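# Put ball in high post's cup, reseat frame on rests

## Task

Get the ball into the cup on top of the high post and return the frame to its proper spot resting on its supports. Both must stay that way with no robot holding them; finally open the grippers and move the arms away.

## Robot and tools

Three identical i2rt Big YAM arms, named arm1, arm2 and arm3, share the scene. Each has six revolute joints, a two-finger gripper and a wrist camera. Two fixed room cameras, cam_high and cam_low, also give views. The hand reaches roughly 1.0 m from the joint 1 axis at full extension.

Frames: one common scene frame, origin on the floor, +z up. The hand point is midway between the fingertips; its z axis runs along the fingers and the fingers close along its y axis. Hand poses depend on each robot's actual foot pose, which is never printed. Commands are given only in joint space, not as hand poses.

execute_actions(actions, cameras): actions is a list holding one action or none. An action is an object keyed by robot name; under each name goes "joints", an object of absolute joint targets by name (not offsets). Names, units and ranges: joint1_rad -2.879 to 2.879 (base turn, positive counter-clockwise from above, 0 faces the foot's forward direction); joint2_rad 0 to 3.141 (shoulder, 0 = upper arm pointing back and roughly level, positive raises it then moves it forward); joint3_rad 0 to 3.019 (elbow, 0 = folded, positive opens); joint4_rad -1.692 to 1.57 (hand pitch, positive tips fingers up); joint5_rad -1.57 to 1.57 (hand sideways swing, positive to the arm's right); joint6_rad -2.094 to 2.094 (hand roll, positive clockwise viewed from behind); gripper_m 0 to 0.093 metres of fingertip separation. Done tolerances are ±0.045, 0.14, 0.09, 0.055, 0.03, 0.035 rad and ±0.003 m respectively. Any subset of joints and robots may be named; all motions begin together but may finish at different times, and joints run at different speeds so the hand can sweep a wide arc. One action runs at most 15 s. Unknown keys or out-of-range values reject the whole call with nothing moving. cameras lists wanted images (arm1_cam_wrist, arm2_cam_wrist, arm3_cam_wrist, cam_high, cam_low, or all); omitted/null/["all"] gives all, [] gives none. An empty actions list just reports state and images. The pictures line gives image order.

wait(seconds 0 to 10): nothing new is commanded, returns state and images. zoom_image(camera, region [x0,y0,x1,y1] pixels, top-left origin, max 504x504) enlarges part of that camera's latest full image. read_manual(section "licences") returns only licence text. finished_scene(scene 1 or 2) ends that scene irreversibly and reports success; the next scene's task appears in its result. Replying without any tool call ends all remaining scenes.

Reading results: joint_status tells how each commanded motion ended. off_target means the joint stopped short and may still push. contact_stop and time_out mean it dropped its target and holds its current spot, except after time_out a joint may keep a nearby target (within 0.375, 0.375, 0.113, 0.225, 0.075, 0.3 rad for joints 1-6) and keep pushing, listed under on_its_own; it will finish by itself if freed. Resend the reported position to relieve a push. "joint command not followed" with a cause line means a built-in self/inter-arm clearance check blocked that arm's joint targets (the gripper target still executes); those joints read not_followed and may be retried on later actions until valid targets are given. on_its_own shows uncommanded behaviour; "held at" is the held target, not the actual position. A joint omitted from an action may still be driving toward an earlier target. If a result reports a stop, later movement calls and finished_scene in the same reply are skipped. Tiny target changes may not move a joint; a loaded joint that was holding can sag.

Heat: holding loads or pushing heats motors, even while you deliberate. MOTOR HOT appears from 85 °C; at 100 °C the arm and gripper go limp and fall, reported as OVER-TEMPERATURE FAULT, with limit_stop_at_motor_heat in joint_status; resend targets after cooling. Some heat carries into the next scene.

Shorter robot motion time earns more.

Things to avoid: the arms do not stop on contact and can push very hard. Two robots pressing hard together fails everything; hard hits may too. The clearance check ignores fingers, gripper housings and wrist cameras and can react late, so keep arms well apart. Don't drop, slam or slip objects, and never knock anything out of the work area or onto the floor. Loose objects may occasionally get nudged by outside disturbances. Before finishing, the ball and frame must rest unsupported, grippers open, and arms moved away.

Each tool is called after ">>>" as a command line: name --argument value for each argument, lists and objects as JSON in quotes; but a table of rows of numbers goes row by row, as --pt "numbers of a row", without its own name.

## Session

>>> execute_actions --actions '[]'

Scene clock: 0.00 s.
Motor temperatures (°C, as the motors report them): arm1=[25 28 24 27 24 26] | arm2=[25 23 25 28 25 26] | arm3=[27 25 27 26 25 27]
arm1.joint_positions: joint1_rad=-0.467 joint2_rad=+0.496 joint3_rad=+1.456 joint4_rad=-1.138 joint5_rad=+0.123 joint6_rad=+0.114 gripper_m=+0.095
arm1.joint_status: not commanded
arm1.hand: x=+1.2929 y=+0.1061 z=+1.3963 quat_wxyz=(-0.172, +0.722, -0.269, -0.614) (m; scene frame)
arm2.joint_positions: joint1_rad=+0.474 joint2_rad=+0.550 joint3_rad=+1.378 joint4_rad=-1.407 joint5_rad=+0.033 joint6_rad=+0.069 gripper_m=+0.094
arm2.joint_status: not commanded
arm2.hand: x=-0.5619 y=+1.1341 z=+1.3166 quat_wxyz=(-0.454, -0.292, -0.832, +0.129) (m; scene frame)
arm3.joint_positions: joint1_rad=+0.214 joint2_rad=+0.532 joint3_rad=+1.430 joint4_rad=-1.249 joint5_rad=-0.062 joint6_rad=-0.122 gripper_m=+0.094
arm3.joint_status: not commanded
arm3.hand: x=-0.6662 y=-1.0679 z=+1.4079 quat_wxyz=(-0.477, +0.521, -0.631, -0.320) (m; scene frame)
pictures: arm1_cam_wrist, arm2_cam_wrist, arm3_cam_wrist, cam_high, cam_low
Images, in order (width x height): arm1_cam_wrist 504x504, arm2_cam_wrist 504x504, arm3_cam_wrist 504x504, cam_high 504x504, cam_low 504x504.

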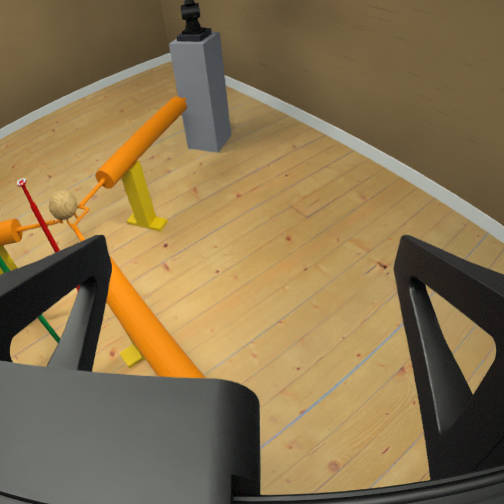

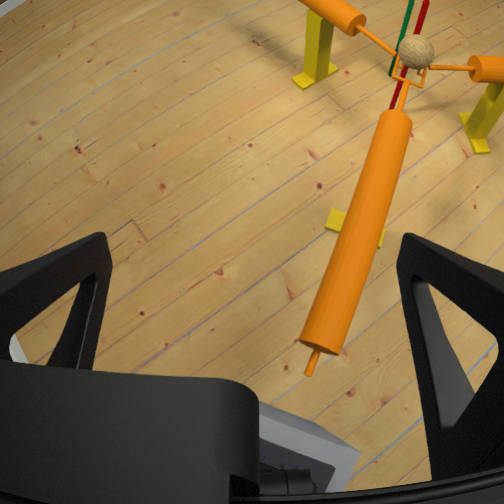

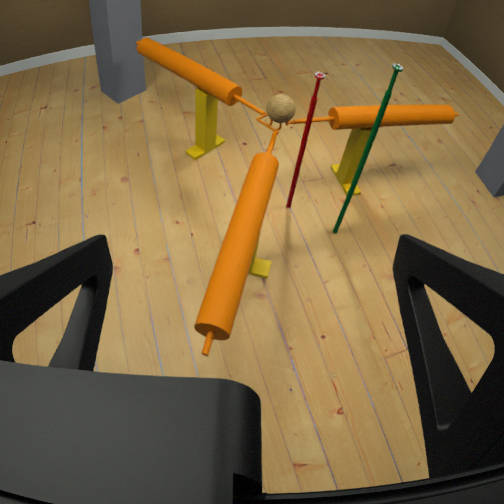

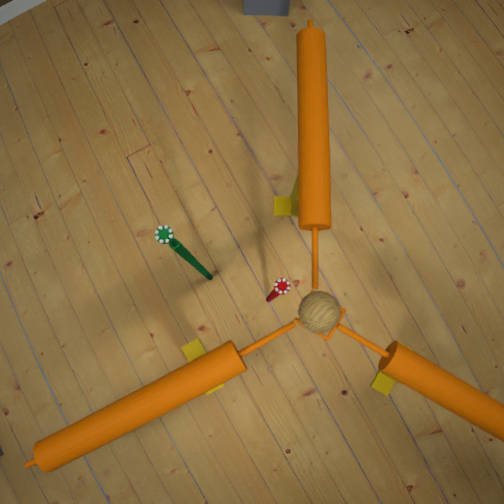

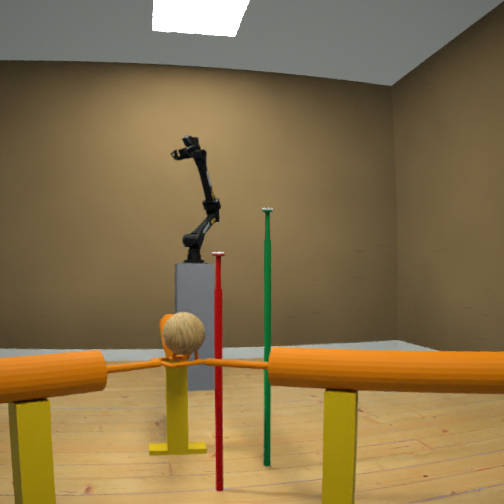

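>>> zoom_image --camera "cam_high" --region '[120, 180, 420, 420]'

>>> zoom_image --camera "arm3_cam_wrist" --region '[180, 50, 440, 250]'

Region (120, 180, 420, 420) of cam_high's 504x504 image, scaled by 1.680, with more detail than that image has; it fills the top 403 rows of this view, and the rest is white.

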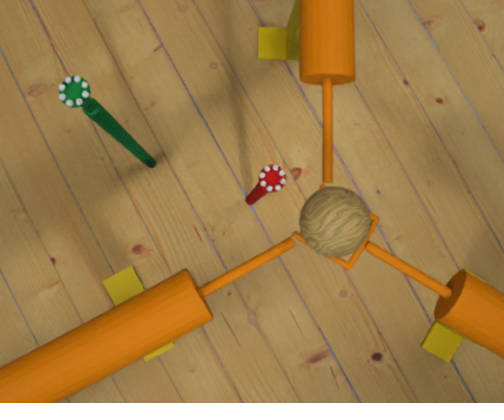

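Region (180, 50, 440, 250) of arm3_cam_wrist's 504x504 image, scaled by 1.938, with more detail than that image has; it fills the top 388 rows of this view, and the rest is white.

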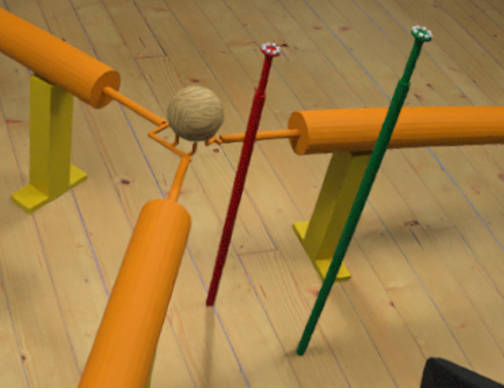

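>>> execute_actions --actions '[{"arm1": {"joints": {"joint1_rad": 0, "joint2_rad": 1.356, "joint3_rad": 0.897, "joint4_rad": -1.112, "joint5_rad": 0, "joint6_rad": 0, "gripper_m": 0.09}}, "arm2": {"joints": {"joint1_rad": 0, "joint2_rad": 1.356, "joint3_rad": 0.897, "joint4_rad": -1.112, "joint5_rad": 0, "joint6_rad": 0, "gripper_m": 0.09}}, "arm3": {"joints": {"joint1_rad": 0, "joint2_rad": 1.356, "joint3_rad": 0.897, "joint4_rad": -1.112, "joint5_rad": 0, "joint6_rad": 0, "gripper_m": 0.09}}}]'

Scene clock: 46.90 s.
Motor temperatures (°C, as the motors report them): arm1=[25 28 26 28 24 26] | arm2=[25 23 27 28 25 26] | arm3=[27 25 30 26 25 27]
arm1.joint_positions: joint1_rad=+0.002 joint2_rad=+1.344 joint3_rad=+0.882 joint4_rad=-1.110 joint5_rad=+0.001 joint6_rad=+0.013 gripper_m=+0.090
arm1.joint_status: all done
arm1.hand: x=+1.1044 y=+0.0127 z=+0.8520 quat_wxyz=(-0.001, +1.000, -0.024, +0.008) (m; scene frame)
arm2.joint_positions: joint1_rad=+0.002 joint2_rad=+1.348 joint3_rad=+0.886 joint4_rad=-1.124 joint5_rad=+0.000 joint6_rad=+0.010 gripper_m=+0.090
arm2.joint_status: all done
arm2.hand: x=-0.5559 y=+0.9565 z=+0.8799 quat_wxyz=(+0.010, -0.507, -0.862, -0.010) (m; scene frame)
arm3.joint_positions: joint1_rad=+0.007 joint2_rad=+1.348 joint3_rad=+0.877 joint4_rad=-1.112 joint5_rad=-0.002 joint6_rad=-0.010 gripper_m=+0.090
arm3.joint_status: all done
arm3.hand: x=-0.5427 y=-0.9672 z=+0.9084 quat_wxyz=(+0.005, +0.487, -0.873, +0.001) (m; scene frame)
pictures: arm1_cam_wrist, arm2_cam_wrist, arm3_cam_wrist, cam_high, cam_low
Images, in order (width x height): arm1_cam_wrist 504x504, arm2_cam_wrist 504x504, arm3_cam_wrist 504x504, cam_high 504x504, cam_low 504x504.

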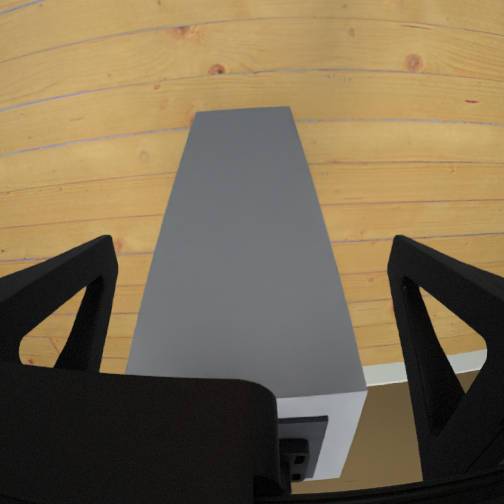

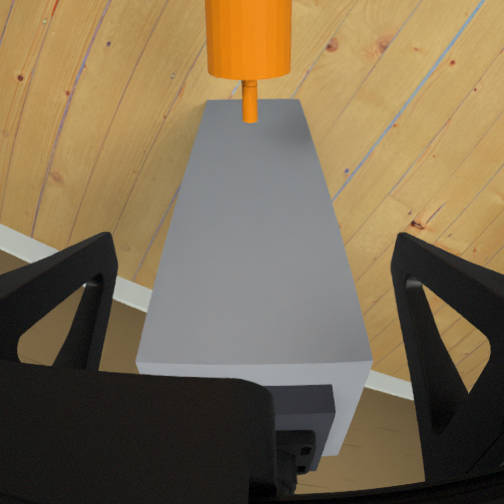

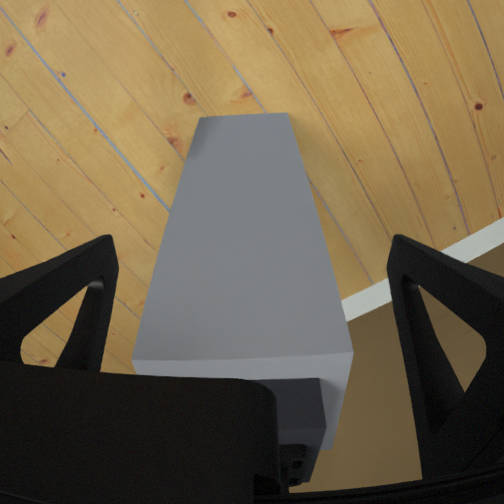

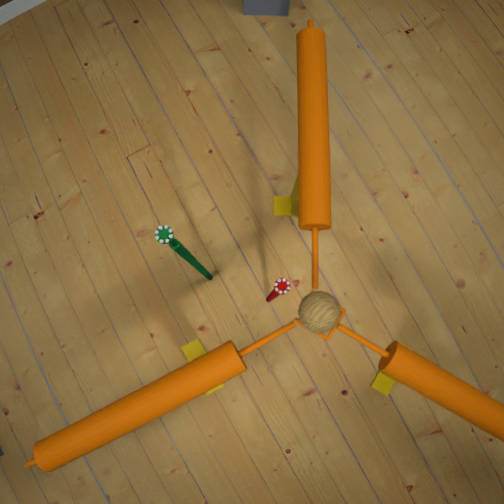

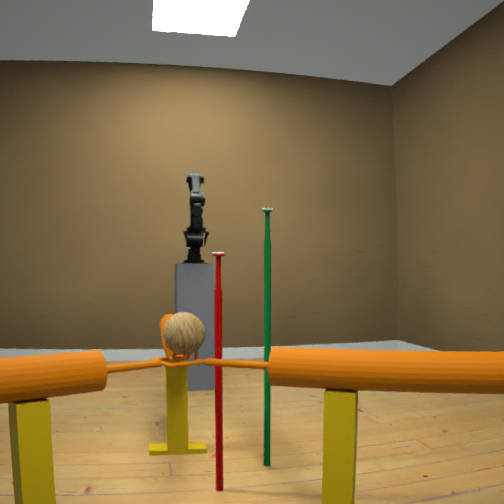

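>>> execute_actions --actions '[{"arm1": {"joints": {"joint4_rad": -0.5}}, "arm2": {"joints": {"joint4_rad": -0.5}}, "arm3": {"joints": {"joint4_rad": -0.5}}}]' --cameras '["arm1_cam_wrist", "arm2_cam_wrist", "arm3_cam_wrist"]'

Scene clock: 52.07 s.
Motor temperatures (°C, as the motors report them): arm1=[25 28 27 28 24 26] | arm2=[25 24 27 28 25 26] | arm3=[27 25 30 26 25 28]
arm1.joint_positions: joint1_rad=+0.002 joint2_rad=+1.344 joint3_rad=+0.882 joint4_rad=-0.514 joint5_rad=+0.001 joint6_rad=+0.013 gripper_m=+0.090
arm1.joint_status: all done
arm1.hand: x=+0.9658 y=+0.0176 z=+0.8921 quat_wxyz=(-0.004, +0.958, -0.023, -0.286) (m; scene frame)
arm2.joint_positions: joint1_rad=+0.002 joint2_rad=+1.348 joint3_rad=+0.886 joint4_rad=-0.522 joint5_rad=+0.000 joint6_rad=+0.010 gripper_m=+0.090
arm2.joint_status: all done
arm2.hand: x=-0.4866 y=+0.8344 z=+0.9192 quat_wxyz=(-0.247, -0.487, -0.826, +0.139) (m; scene frame)
arm3.joint_positions: joint1_rad=+0.007 joint2_rad=+1.348 joint3_rad=+0.877 joint4_rad=-0.515 joint5_rad=-0.002 joint6_rad=-0.010 gripper_m=+0.090
arm3.joint_status: all done
arm3.hand: x=-0.4686 y=-0.8499 z=+0.9495 quat_wxyz=(-0.254, +0.466, -0.836, -0.140) (m; scene frame)
pictures: arm1_cam_wrist, arm2_cam_wrist, arm3_cam_wrist
Images, in order (width x height): arm1_cam_wrist 504x504, arm2_cam_wrist 504x504, arm3_cam_wrist 504x504.

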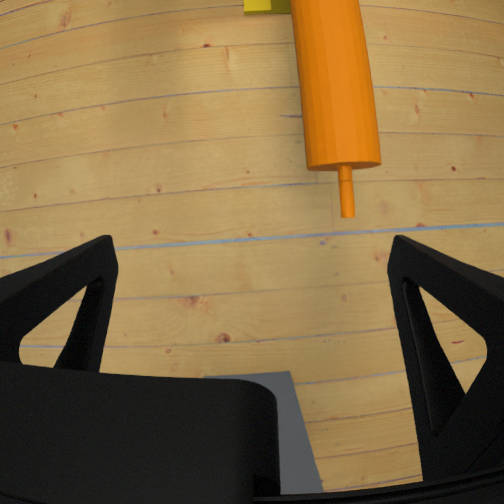

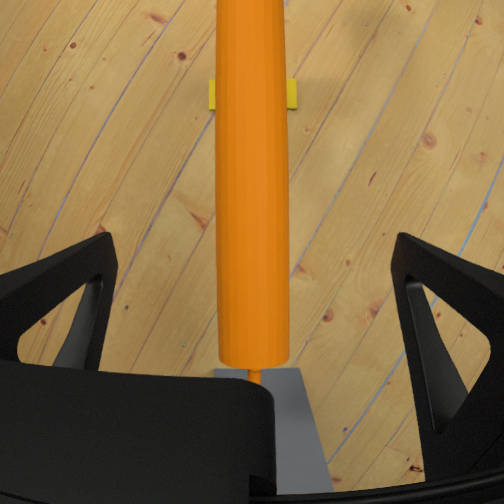

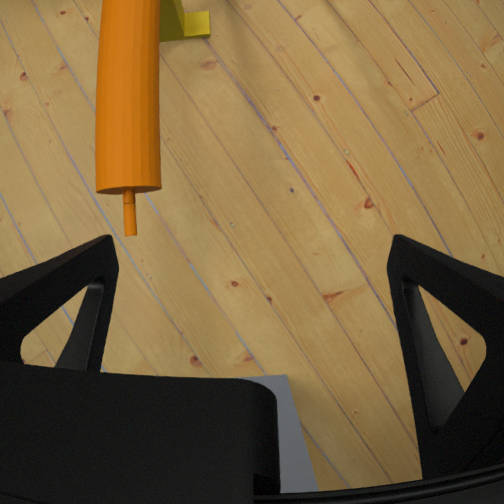

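>>> execute_actions --actions '[{"arm1": {"joints": {"joint1_rad": -0.236, "joint2_rad": 1.93, "joint3_rad": 1.311, "joint4_rad": -0.953, "joint5_rad": 0, "joint6_rad": -0.236}}, "arm2": {"joints": {"joint1_rad": 0, "joint2_rad": 1.528, "joint3_rad": 0.624, "joint4_rad": -0.668, "joint5_rad": 0, "joint6_rad": 0}}, "arm3": {"joints": {"joint1_rad": 0.236, "joint2_rad": 2.022, "joint3_rad": 1.28, "joint4_rad": -0.829, "joint5_rad": 0, "joint6_rad": 0.236}}}]'

Scene clock: 73.47 s.
Motor temperatures (°C, as the motors report them): arm1=[25 28 28 28 24 26] | arm2=[25 24 28 28 25 26] | arm3=[27 25 31 26 25 28]
arm1.joint_positions: joint1_rad=-0.241 joint2_rad=+1.940 joint3_rad=+1.271 joint4_rad=-0.946 joint5_rad=+0.000 joint6_rad=-0.223 gripper_m=+0.090
arm1.joint_status: all done
arm1.hand: x=+0.9598 y=+0.1407 z=+0.7278 quat_wxyz=(+0.005, +0.999, -0.028, +0.029) (m; scene frame)
arm2.joint_positions: joint1_rad=+0.002 joint2_rad=+1.540 joint3_rad=+0.611 joint4_rad=-0.663 joint5_rad=+0.000 joint6_rad=+0.010 gripper_m=+0.090
arm2.joint_status: all done
arm2.hand: x=-0.5765 y=+0.9944 z=+0.7408 quat_wxyz=(+0.013, -0.507, -0.862, -0.011) (m; scene frame)
arm3.joint_positions: joint1_rad=+0.247 joint2_rad=+2.029 joint3_rad=+1.252 joint4_rad=-0.823 joint5_rad=+0.000 joint6_rad=+0.226 gripper_m=+0.090
arm3.joint_status: all done
arm3.hand: x=-0.5605 y=-0.7671 z=+0.7399 quat_wxyz=(+0.009, +0.489, -0.872, +0.009) (m; scene frame)
pictures: arm1_cam_wrist, arm2_cam_wrist, arm3_cam_wrist, cam_high, cam_low
Images, in order (width x height): arm1_cam_wrist 504x504, arm2_cam_wrist 504x504, arm3_cam_wrist 504x504, cam_high 504x504, cam_low 504x504.

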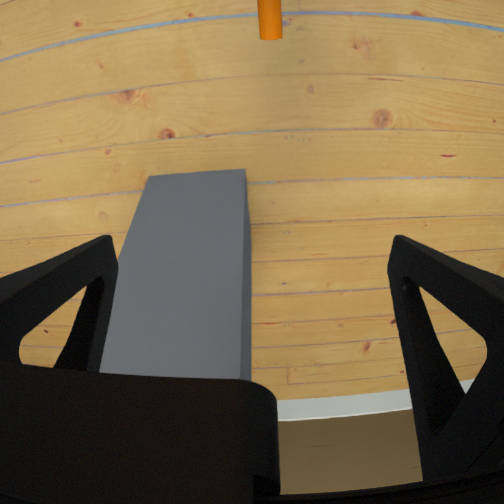

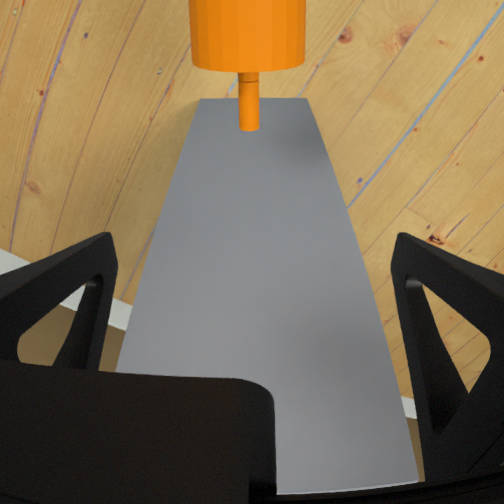

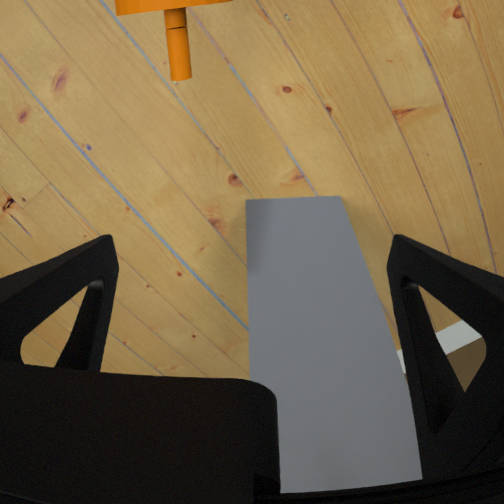

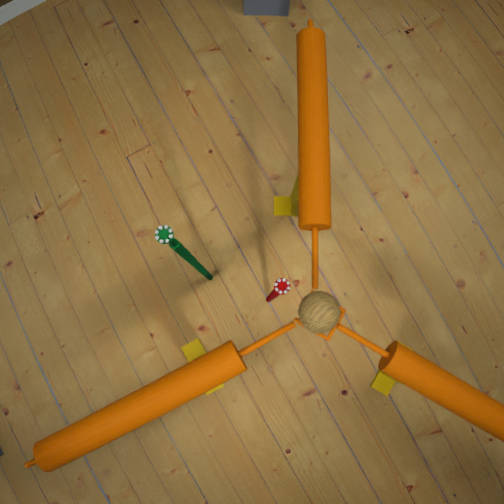

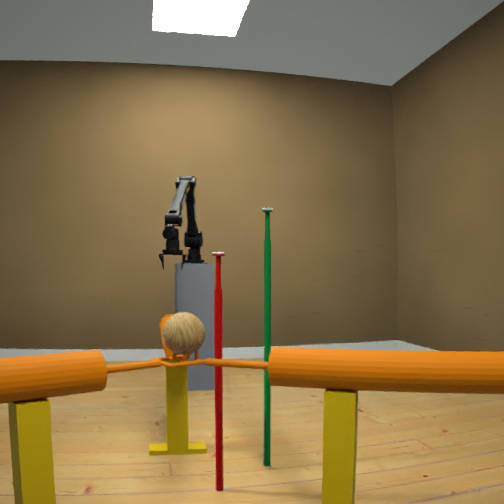

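>>> zoom_image --camera "cam_low" --region '[100, 170, 350, 500]'

Region (100, 170, 350, 500) of cam_low's 504x504 image, scaled by 1.527, with more detail than that image has; it fills the left 382 columns of this view, and the rest is white.

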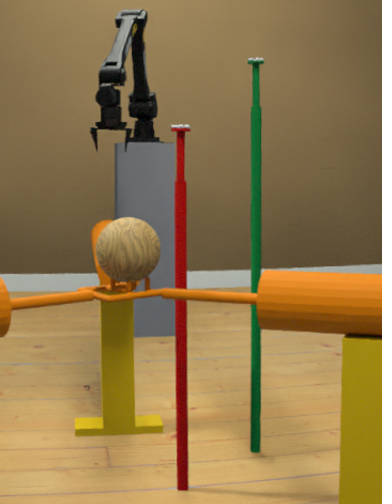

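>>> execute_actions --actions '[{"arm1": {"joints": {"joint1_rad": -0.227, "joint2_rad": 2.576, "joint3_rad": 1.728, "joint4_rad": -0.723, "joint5_rad": 0, "joint6_rad": -0.227}}, "arm2": {"joints": {"joint1_rad": 0, "joint2_rad": 2.379, "joint3_rad": 0.88, "joint4_rad": -0.071, "joint5_rad": 0, "joint6_rad": 0}}, "arm3": {"joints": {"joint1_rad": 0.285, "joint2_rad": 2.696, "joint3_rad": 1.797, "joint4_rad": -0.672, "joint5_rad": 0, "joint6_rad": 0.26}}}]'

Scene clock: 110.40 s.
Motor temperatures (°C, as the motors report them): arm1=[25 29 28 28 24 26] | arm2=[25 24 27 28 25 26] | arm3=[27 26 30 26 25 28]
arm1.joint_positions: joint1_rad=-0.229 joint2_rad=+2.572 joint3_rad=+1.704 joint4_rad=-0.730 joint5_rad=-0.001 joint6_rad=-0.225 gripper_m=+0.090
arm1.joint_status: all done
arm1.hand: x=+0.8583 y=+0.1629 z=+0.4901 quat_wxyz=(+0.004, +1.000, -0.021, +0.020) (m; scene frame)
arm2.joint_positions: joint1_rad=+0.002 joint2_rad=+2.386 joint3_rad=+0.880 joint4_rad=-0.087 joint5_rad=+0.003 joint6_rad=+0.008 gripper_m=+0.090
arm2.joint_status: all done
arm2.hand: x=-0.5467 y=+0.9437 z=+0.4945 quat_wxyz=(+0.014, -0.506, -0.862, -0.010) (m; scene frame)
arm3.joint_positions: joint1_rad=+0.283 joint2_rad=+2.674 joint3_rad=+1.770 joint4_rad=-0.677 joint5_rad=-0.003 joint6_rad=+0.254 gripper_m=+0.090
arm3.joint_status: all done
arm3.hand: x=-0.5474 y=-0.6564 z=+0.5081 quat_wxyz=(+0.003, +0.492, -0.871, +0.002) (m; scene frame)
pictures: arm1_cam_wrist, arm2_cam_wrist, arm3_cam_wrist, cam_high, cam_low
Images, in order (width x height): arm1_cam_wrist 504x504, arm2_cam_wrist 504x504, arm3_cam_wrist 504x504, cam_high 504x504, cam_low 504x504.

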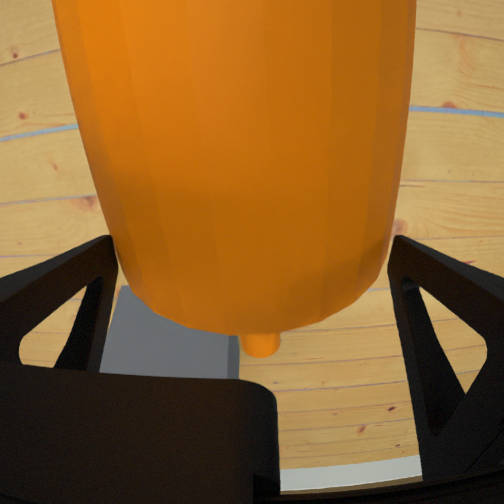

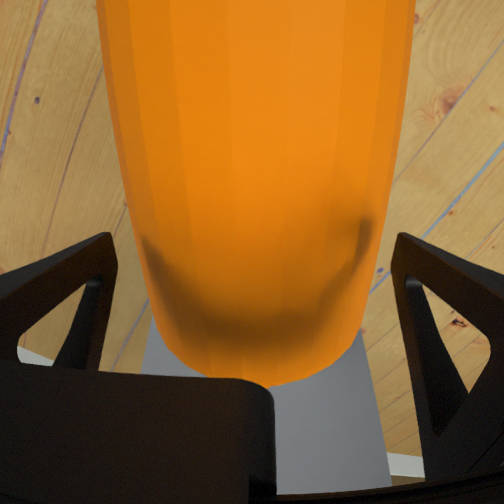

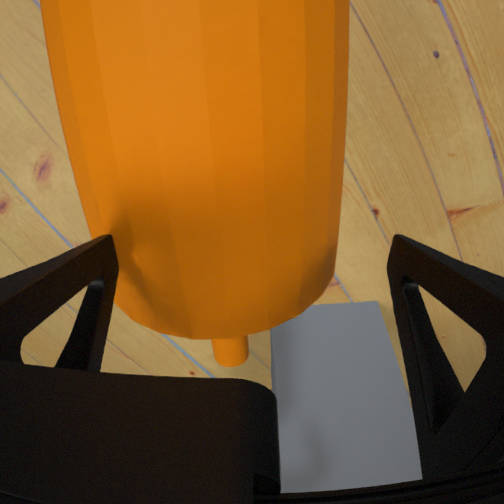

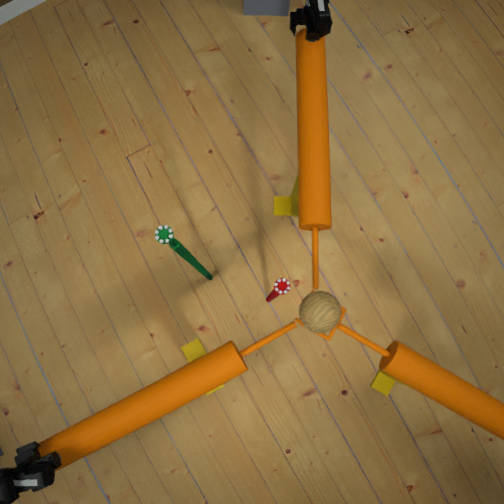

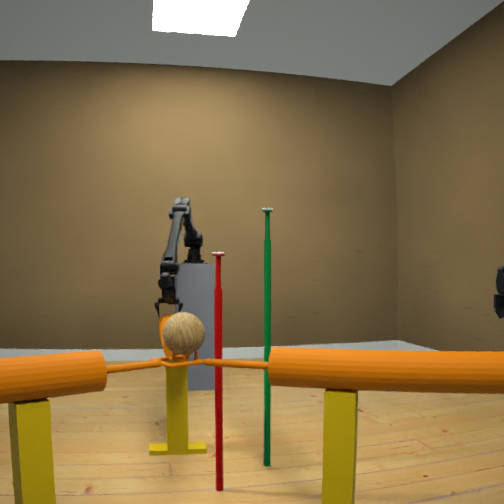

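>>> execute_actions --actions '[{"arm1": {"joints": {"joint1_rad": -0.245, "joint2_rad": 2.442, "joint3_rad": 1.436, "joint4_rad": -0.565, "joint5_rad": 0, "joint6_rad": -0.235}}, "arm2": {"joints": {"joint1_rad": 0, "joint2_rad": 2.395, "joint3_rad": 0.65, "joint4_rad": 0.174, "joint5_rad": 0, "joint6_rad": 0}}, "arm3": {"joints": {"joint1_rad": 0.35, "joint2_rad": 2.591, "joint3_rad": 1.509, "joint4_rad": -0.49, "joint5_rad": 0, "joint6_rad": 0.32}}}]' --cameras '["arm1_cam_wrist", "arm2_cam_wrist", "arm3_cam_wrist", "cam_low"]'

Scene clock: 127.97 s.
Motor temperatures (°C, as the motors report them): arm1=[25 29 27 28 24 26] | arm2=[25 24 26 28 25 26] | arm3=[27 27 30 26 25 28]
arm1.joint_positions: joint1_rad=-0.239 joint2_rad=+2.430 joint3_rad=+1.435 joint4_rad=-0.574 joint5_rad=-0.002 joint6_rad=-0.226 gripper_m=+0.090
arm1.joint_status: all done
arm1.hand: x=+0.9135 y=+0.1536 z=+0.5106 quat_wxyz=(+0.001, +1.000, -0.025, +0.006) (m; scene frame)
arm2.joint_positions: joint1_rad=+0.002 joint2_rad=+2.390 joint3_rad=+0.646 joint4_rad=+0.158 joint5_rad=+0.003 joint6_rad=+0.008 gripper_m=+0.090
arm2.joint_status: all done
arm2.hand: x=-0.5900 y=+1.0198 z=+0.4992 quat_wxyz=(+0.011, -0.506, -0.862, -0.008) (m; scene frame)
arm3.joint_positions: joint1_rad=+0.358 joint2_rad=+2.585 joint3_rad=+1.506 joint4_rad=-0.500 joint5_rad=-0.002 joint6_rad=+0.310 gripper_m=+0.090
arm3.joint_status: all done
arm3.hand: x=-0.6065 y=-0.7101 z=+0.5038 quat_wxyz=(+0.002, +0.500, -0.866, +0.002) (m; scene frame)
pictures: arm1_cam_wrist, arm2_cam_wrist, arm3_cam_wrist, cam_low
Images, in order (width x height): arm1_cam_wrist 504x504, arm2_cam_wrist 504x504, arm3_cam_wrist 504x504, cam_low 504x504.

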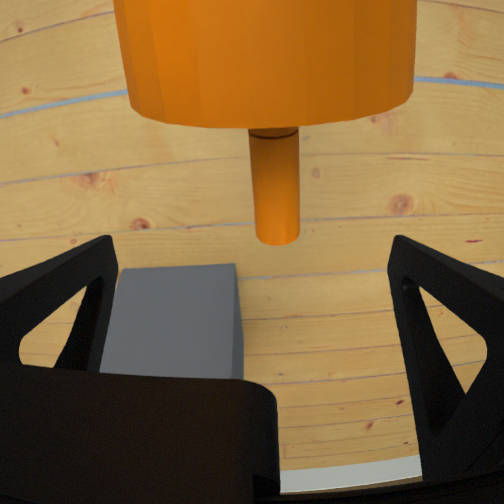

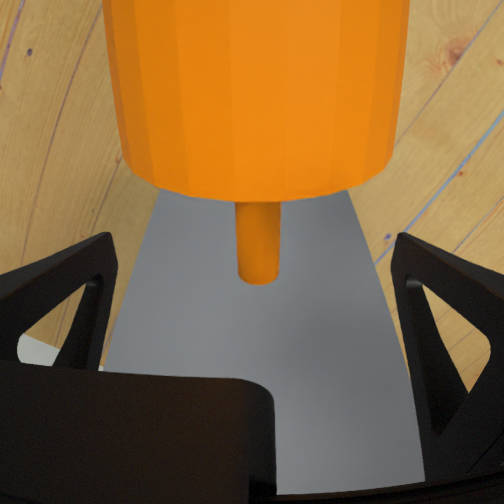

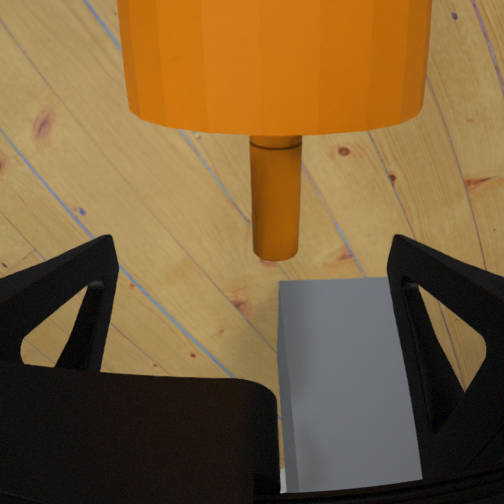

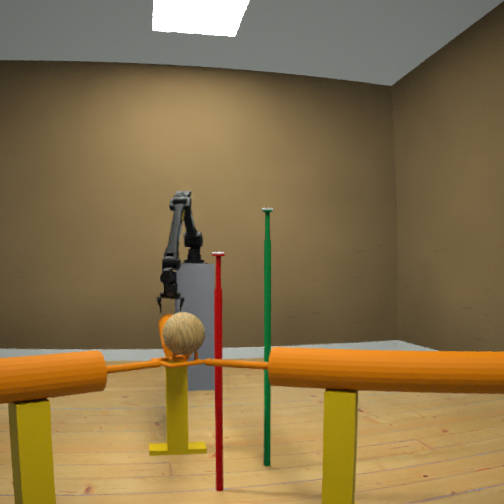

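>>> execute_actions --actions '[{"arm1": {"joints": {"joint1_rad": -0.245, "joint2_rad": 2.646, "joint3_rad": 1.544, "joint4_rad": -0.468, "joint5_rad": 0, "joint6_rad": -0.235}}, "arm2": {"joints": {"joint1_rad": 0, "joint2_rad": 2.674, "joint3_rad": 0.754, "joint4_rad": 0.349, "joint5_rad": 0, "joint6_rad": 0}}, "arm3": {"joints": {"joint1_rad": 0.36, "joint2_rad": 2.78, "joint3_rad": 1.64, "joint4_rad": -0.431, "joint5_rad": 0, "joint6_rad": 0.32}}}]' --cameras '["arm1_cam_wrist", "arm2_cam_wrist", "arm3_cam_wrist", "cam_low"]'

Scene clock: 142.13 s.
Motor temperatures (°C, as the motors report them): arm1=[25 29 27 28 24 26] | arm2=[25 24 26 28 25 26] | arm3=[27 27 30 26 25 28]
arm1.joint_positions: joint1_rad=-0.241 joint2_rad=+2.603 joint3_rad=+1.533 joint4_rad=-0.470 joint5_rad=-0.001 joint6_rad=-0.232 gripper_m=+0.090
arm1.joint_status: all done
arm1.hand: x=+0.9041 y=+0.1579 z=+0.4362 quat_wxyz=(-0.004, +1.000, -0.023, -0.008) (m; scene frame)
arm2.joint_positions: joint1_rad=+0.001 joint2_rad=+2.505 joint3_rad=+0.715 joint4_rad=+0.342 joint5_rad=+0.013 joint6_rad=+0.002 gripper_m=+0.090
arm2.joint_status: joint2_rad time_out (moved +0.115 of +0.284); the others done
arm2.on_its_own: joint2_rad reads +2.505 and still pushes toward +2.674 since a time_out
arm2.hand: x=-0.5728 y=+0.9859 z=+0.4657 quat_wxyz=(-0.046, -0.504, -0.862, +0.031) (m; scene frame)
arm3.joint_positions: joint1_rad=+0.358 joint2_rad=+2.743 joint3_rad=+1.624 joint4_rad=-0.434 joint5_rad=+0.006 joint6_rad=+0.322 gripper_m=+0.090
arm3.joint_status: all done
arm3.hand: x=-0.6028 y=-0.6992 z=+0.4391 quat_wxyz=(-0.010, +0.495, -0.869, -0.006) (m; scene frame)
pictures: arm1_cam_wrist, arm2_cam_wrist, arm3_cam_wrist, cam_low
Images, in order (width x height): arm1_cam_wrist 504x504, arm2_cam_wrist 504x504, arm3_cam_wrist 504x504, cam_low 504x504.

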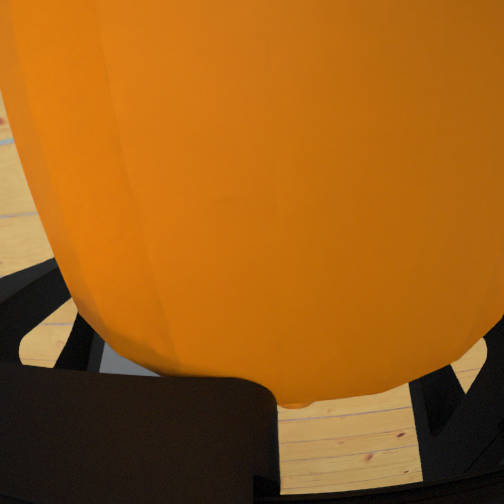

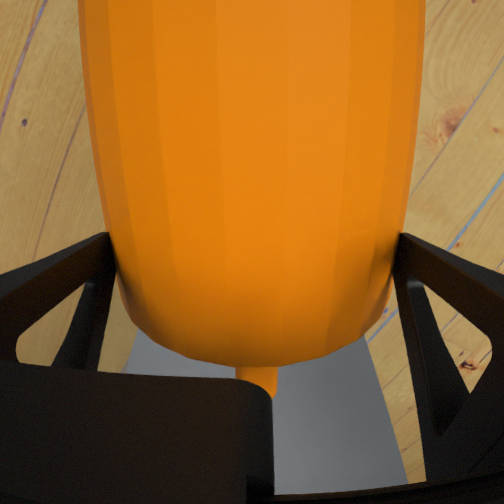

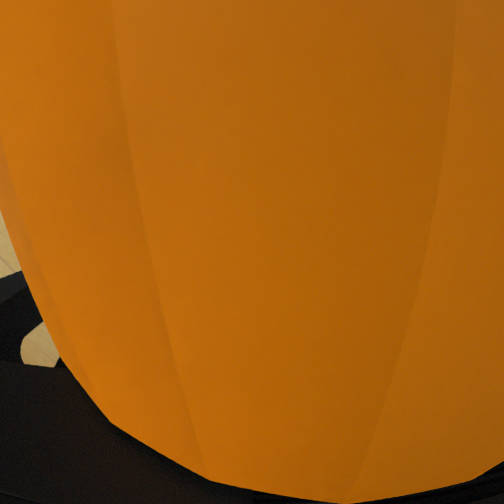

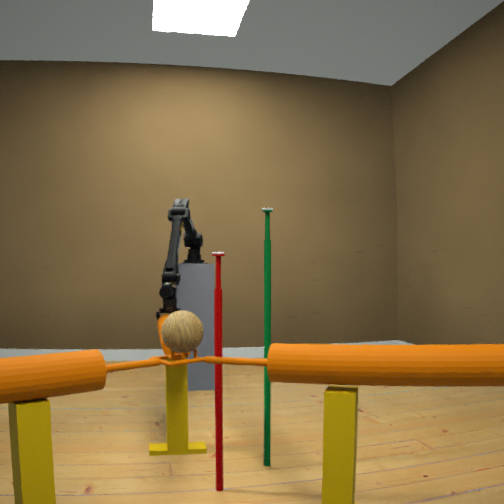

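>>> execute_actions --actions '[{"arm2": {"joints": {"joint1_rad": 0, "joint2_rad": 2.353, "joint3_rad": 0.525, "joint4_rad": 0.257, "joint5_rad": 0, "joint6_rad": 0}}}]' --cameras '["arm1_cam_wrist", "arm2_cam_wrist", "arm3_cam_wrist", "cam_low"]'

Scene clock: 146.43 s.
Motor temperatures (°C, as the motors report them): arm1=[25 29 26 28 24 26] | arm2=[25 24 26 28 25 26] | arm3=[27 27 30 26 25 28]
arm1.joint_positions: joint1_rad=-0.241 joint2_rad=+2.627 joint3_rad=+1.536 joint4_rad=-0.471 joint5_rad=-0.002 joint6_rad=-0.233 gripper_m=+0.090
arm1.joint_status: not commanded
arm1.hand: x=+0.9136 y=+0.1551 z=+0.4235 quat_wxyz=(+0.000, +1.000, -0.023, +0.003) (m; scene frame)
arm2.joint_positions: joint1_rad=+0.001 joint2_rad=+2.365 joint3_rad=+0.521 joint4_rad=+0.263 joint5_rad=+0.002 joint6_rad=+0.002 gripper_m=+0.090
arm2.joint_status: all done
arm2.hand: x=-0.6107 y=+1.0557 z=+0.5164 quat_wxyz=(+0.009, -0.504, -0.864, -0.007) (m; scene frame)
arm3.joint_positions: joint1_rad=+0.358 joint2_rad=+2.764 joint3_rad=+1.625 joint4_rad=-0.434 joint5_rad=+0.003 joint6_rad=+0.322 gripper_m=+0.090
arm3.joint_status: not commanded
arm3.hand: x=-0.6056 y=-0.7095 z=+0.4274 quat_wxyz=(-0.002, +0.495, -0.869, +0.001) (m; scene frame)
pictures: arm1_cam_wrist, arm2_cam_wrist, arm3_cam_wrist, cam_low
Images, in order (width x height): arm1_cam_wrist 504x504, arm2_cam_wrist 504x504, arm3_cam_wrist 504x504, cam_low 504x504.

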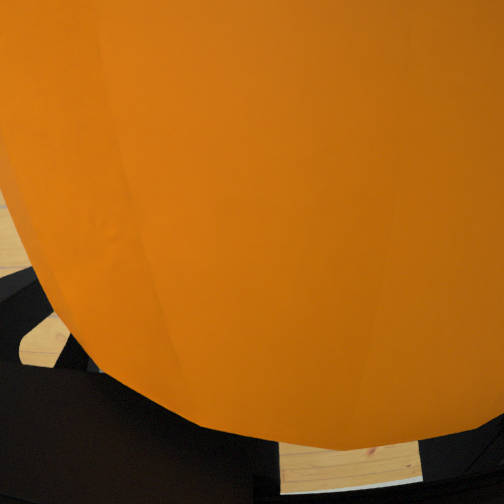

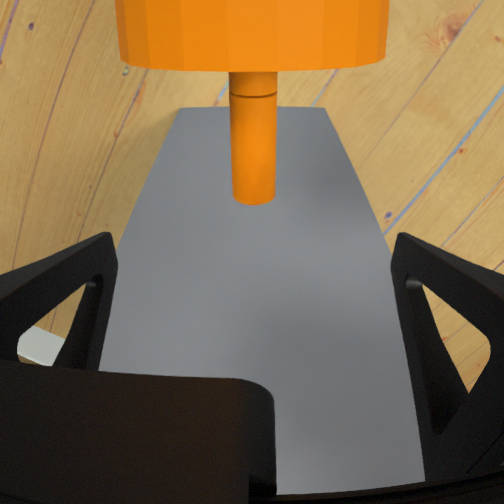

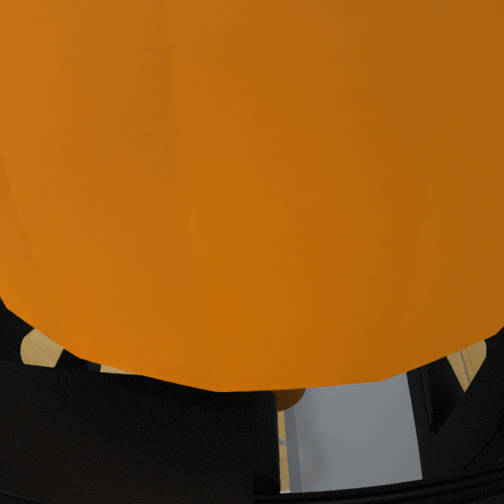

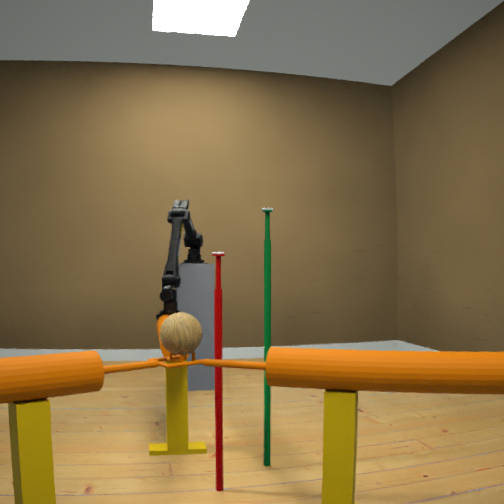

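>>> execute_actions --actions '[{"arm2": {"joints": {"joint1_rad": 0, "joint2_rad": 2.52, "joint3_rad": 0.6, "joint4_rad": 0.349, "joint5_rad": 0, "joint6_rad": 0}}}]' --cameras '["arm2_cam_wrist"]'

>>> execute_actions --actions '[{"arm2": {"joints": {"joint1_rad": 0, "joint2_rad": 2.67, "joint3_rad": 0.715, "joint4_rad": 0.38, "joint5_rad": 0, "joint6_rad": 0}}}]' --cameras '["arm2_cam_wrist", "cam_high"]'

Scene clock: 157.67 s.
Motor temperatures (°C, as the motors report them): arm1=[25 29 26 28 24 26] | arm2=[25 24 26 28 25 26] | arm3=[27 27 29 26 25 28]
arm1.joint_positions: joint1_rad=-0.241 joint2_rad=+2.627 joint3_rad=+1.536 joint4_rad=-0.471 joint5_rad=-0.002 joint6_rad=-0.233 gripper_m=+0.090
arm1.joint_status: not commanded
arm1.hand: x=+0.9136 y=+0.1551 z=+0.4235 quat_wxyz=(+0.000, +1.000, -0.023, +0.003) (m; scene frame)
arm2.joint_positions: joint1_rad=+0.001 joint2_rad=+2.526 joint3_rad=+0.606 joint4_rad=+0.338 joint5_rad=+0.002 joint6_rad=+0.002 gripper_m=+0.090
arm2.joint_status: all done
arm2.hand: x=-0.6094 y=+1.0540 z=+0.4713 quat_wxyz=(+0.010, -0.504, -0.864, -0.008) (m; scene frame)
arm3.joint_positions: joint1_rad=+0.358 joint2_rad=+2.764 joint3_rad=+1.625 joint4_rad=-0.434 joint5_rad=+0.003 joint6_rad=+0.322 gripper_m=+0.090
arm3.joint_status: not commanded
arm3.hand: x=-0.6056 y=-0.7095 z=+0.4274 quat_wxyz=(-0.002, +0.495, -0.869, +0.001) (m; scene frame)
pictures: arm2_cam_wrist
Images, in order (width x height): arm2_cam_wrist 504x504.

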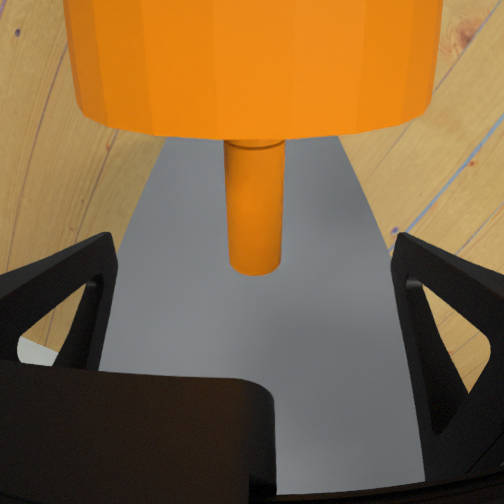

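Scene clock: 158.77 s.
Motor temperatures (°C, as the motors report them): arm1=[25 29 26 28 24 26] | arm2=[25 24 26 28 25 26] | arm3=[27 27 29 26 25 28]
arm1.joint_positions: joint1_rad=-0.241 joint2_rad=+2.627 joint3_rad=+1.536 joint4_rad=-0.471 joint5_rad=-0.002 joint6_rad=-0.233 gripper_m=+0.090
arm1.joint_status: not commanded
arm1.hand: x=+0.9136 y=+0.1551 z=+0.4235 quat_wxyz=(+0.000, +1.000, -0.023, +0.003) (m; scene frame)
arm2.joint_positions: joint1_rad=+0.001 joint2_rad=+2.670 joint3_rad=+0.716 joint4_rad=+0.370 joint5_rad=+0.002 joint6_rad=+0.002 gripper_m=+0.090
arm2.joint_status: all done
arm2.hand: x=-0.6056 y=+1.0479 z=+0.4243 quat_wxyz=(+0.010, -0.504, -0.864, -0.008) (m; scene frame)
arm3.joint_positions: joint1_rad=+0.358 joint2_rad=+2.764 joint3_rad=+1.625 joint4_rad=-0.434 joint5_rad=+0.003 joint6_rad=+0.322 gripper_m=+0.090
arm3.joint_status: not commanded
arm3.hand: x=-0.6056 y=-0.7095 z=+0.4274 quat_wxyz=(-0.002, +0.495, -0.869, +0.001) (m; scene frame)
pictures: arm2_cam_wrist, cam_high
Images, in order (width x height): arm2_cam_wrist 504x504, cam_high 504x504.

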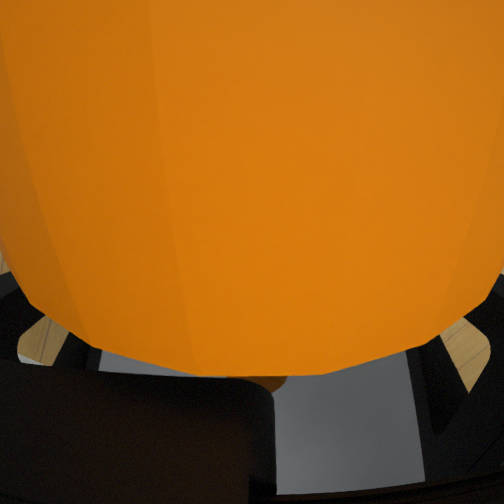

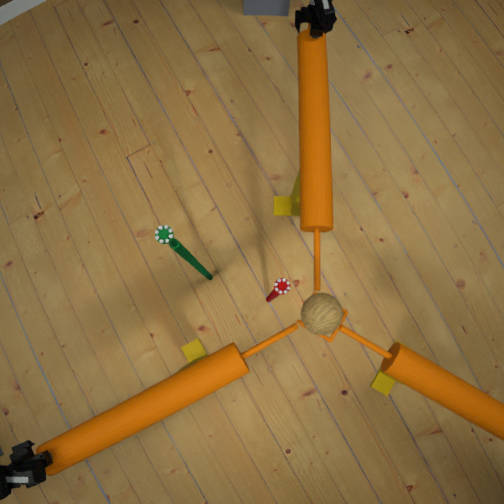

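>>> execute_actions --actions '[{"arm1": {"joints": {"gripper_m": 0.0}}, "arm2": {"joints": {"gripper_m": 0.0}}, "arm3": {"joints": {"gripper_m": 0.0}}}]' --cameras '["cam_high", "cam_low"]'

Scene clock: 162.87 s.
Motor temperatures (°C, as the motors report them): arm1=[25 29 26 28 24 26] | arm2=[25 24 26 28 25 26] | arm3=[27 27 29 26 25 28]
arm1.joint_positions: joint1_rad=-0.248 joint2_rad=+2.627 joint3_rad=+1.537 joint4_rad=-0.467 joint5_rad=+0.007 joint6_rad=-0.283 gripper_m=+0.018
arm1.joint_status: gripper_m off_target (ended at +0.018, target +0.000)
arm1.hand: x=+0.9134 y=+0.1604 z=+0.4237 quat_wxyz=(-0.005, +1.000, -0.001, +0.002) (m; scene frame)
arm2.joint_positions: joint1_rad=+0.003 joint2_rad=+2.670 joint3_rad=+0.717 joint4_rad=+0.372 joint5_rad=-0.011 joint6_rad=+0.001 gripper_m=+0.018
arm2.joint_status: gripper_m off_target (ended at +0.018, target +0.000)
arm2.hand: x=-0.6028 y=+1.0484 z=+0.4242 quat_wxyz=(+0.005, -0.503, -0.864, -0.013) (m; scene frame)
arm3.joint_positions: joint1_rad=+0.359 joint2_rad=+2.764 joint3_rad=+1.625 joint4_rad=-0.436 joint5_rad=-0.001 joint6_rad=+0.298 gripper_m=+0.017
arm3.joint_status: gripper_m off_target (ended at +0.017, target +0.000)
arm3.hand: x=-0.6072 y=-0.7095 z=+0.4274 quat_wxyz=(+0.000, +0.506, -0.862, +0.000) (m; scene frame)
pictures: cam_high, cam_low
Images, in order (width x height): cam_high 504x504, cam_low 504x504.

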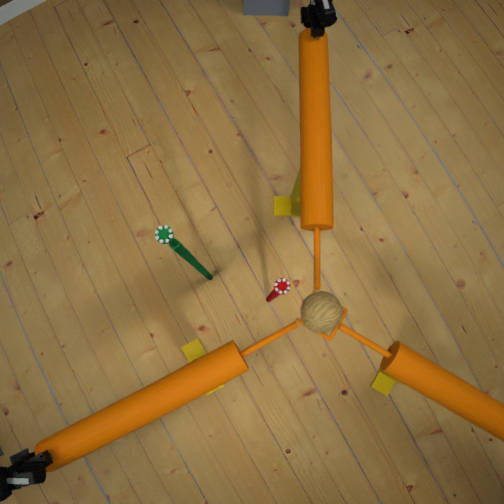

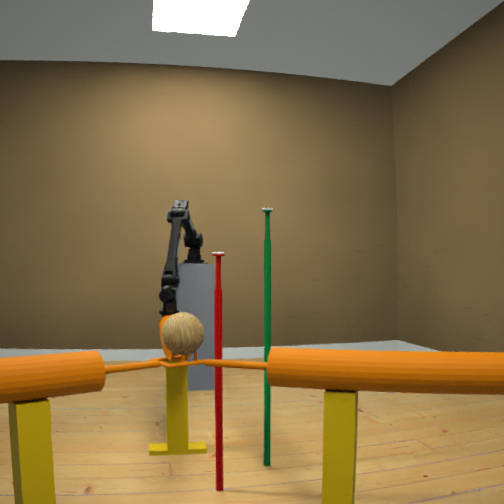

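>>> execute_actions --actions '[{"arm1": {"joints": {"joint1_rad": -0.248, "joint2_rad": 2.253, "joint3_rad": 1.401, "joint4_rad": -0.718, "joint5_rad": 0, "joint6_rad": -0.283, "gripper_m": 0.0}}, "arm2": {"joints": {"joint1_rad": 0.003, "joint2_rad": 2.004, "joint3_rad": 0.438, "joint4_rad": -0.006, "joint5_rad": 0, "joint6_rad": 0, "gripper_m": 0.0}}, "arm3": {"joints": {"joint1_rad": 0.359, "joint2_rad": 2.367, "joint3_rad": 1.403, "joint4_rad": -0.606, "joint5_rad": 0, "joint6_rad": 0.298, "gripper_m": 0.0}}}]' --cameras '["cam_high", "cam_low"]'

Scene clock: 246.57 s.
Motor temperatures (°C, as the motors report them): arm1=[25 30 26 28 24 27] | arm2=[25 24 26 28 25 26] | arm3=[27 28 29 26 25 28]
arm1.joint_positions: joint1_rad=-0.249 joint2_rad=+2.262 joint3_rad=+1.400 joint4_rad=-0.707 joint5_rad=-0.006 joint6_rad=-0.299 gripper_m=+0.018
arm1.joint_status: gripper_m off_target (ended at +0.018, target +0.000); the others done
arm1.hand: x=+0.9106 y=+0.1590 z=+0.5939 quat_wxyz=(+0.002, +1.000, +0.006, +0.006) (m; scene frame)
arm2.joint_positions: joint1_rad=+0.003 joint2_rad=+2.037 joint3_rad=+0.449 joint4_rad=+0.005 joint5_rad=+0.003 joint6_rad=+0.001 gripper_m=+0.018
arm2.joint_status: gripper_m off_target (ended at +0.018, target +0.000); the others done
arm2.hand: x=-0.6058 y=+1.0466 z=+0.5930 quat_wxyz=(+0.010, -0.503, -0.864, -0.007) (m; scene frame)
arm3.joint_positions: joint1_rad=+0.368 joint2_rad=+2.383 joint3_rad=+1.405 joint4_rad=-0.605 joint5_rad=-0.004 joint6_rad=+0.300 gripper_m=+0.017
arm3.joint_status: gripper_m off_target (ended at +0.017, target +0.000); the others done
arm3.hand: x=-0.6135 y=-0.7129 z=+0.5924 quat_wxyz=(+0.004, +0.509, -0.861, +0.003) (m; scene frame)
pictures: cam_high, cam_low
Images, in order (width x height): cam_high 504x504, cam_low 504x504.

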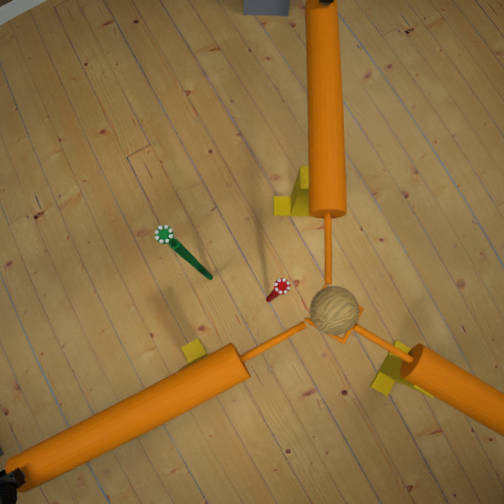

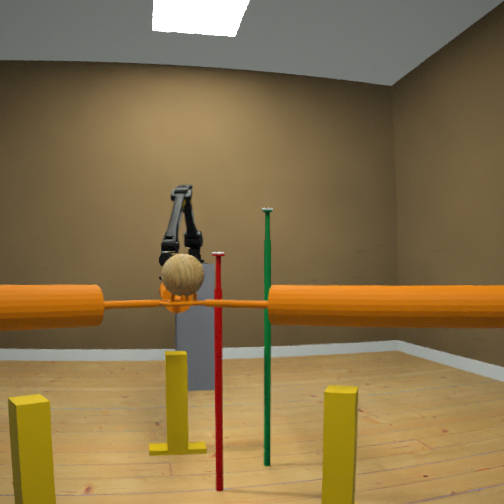

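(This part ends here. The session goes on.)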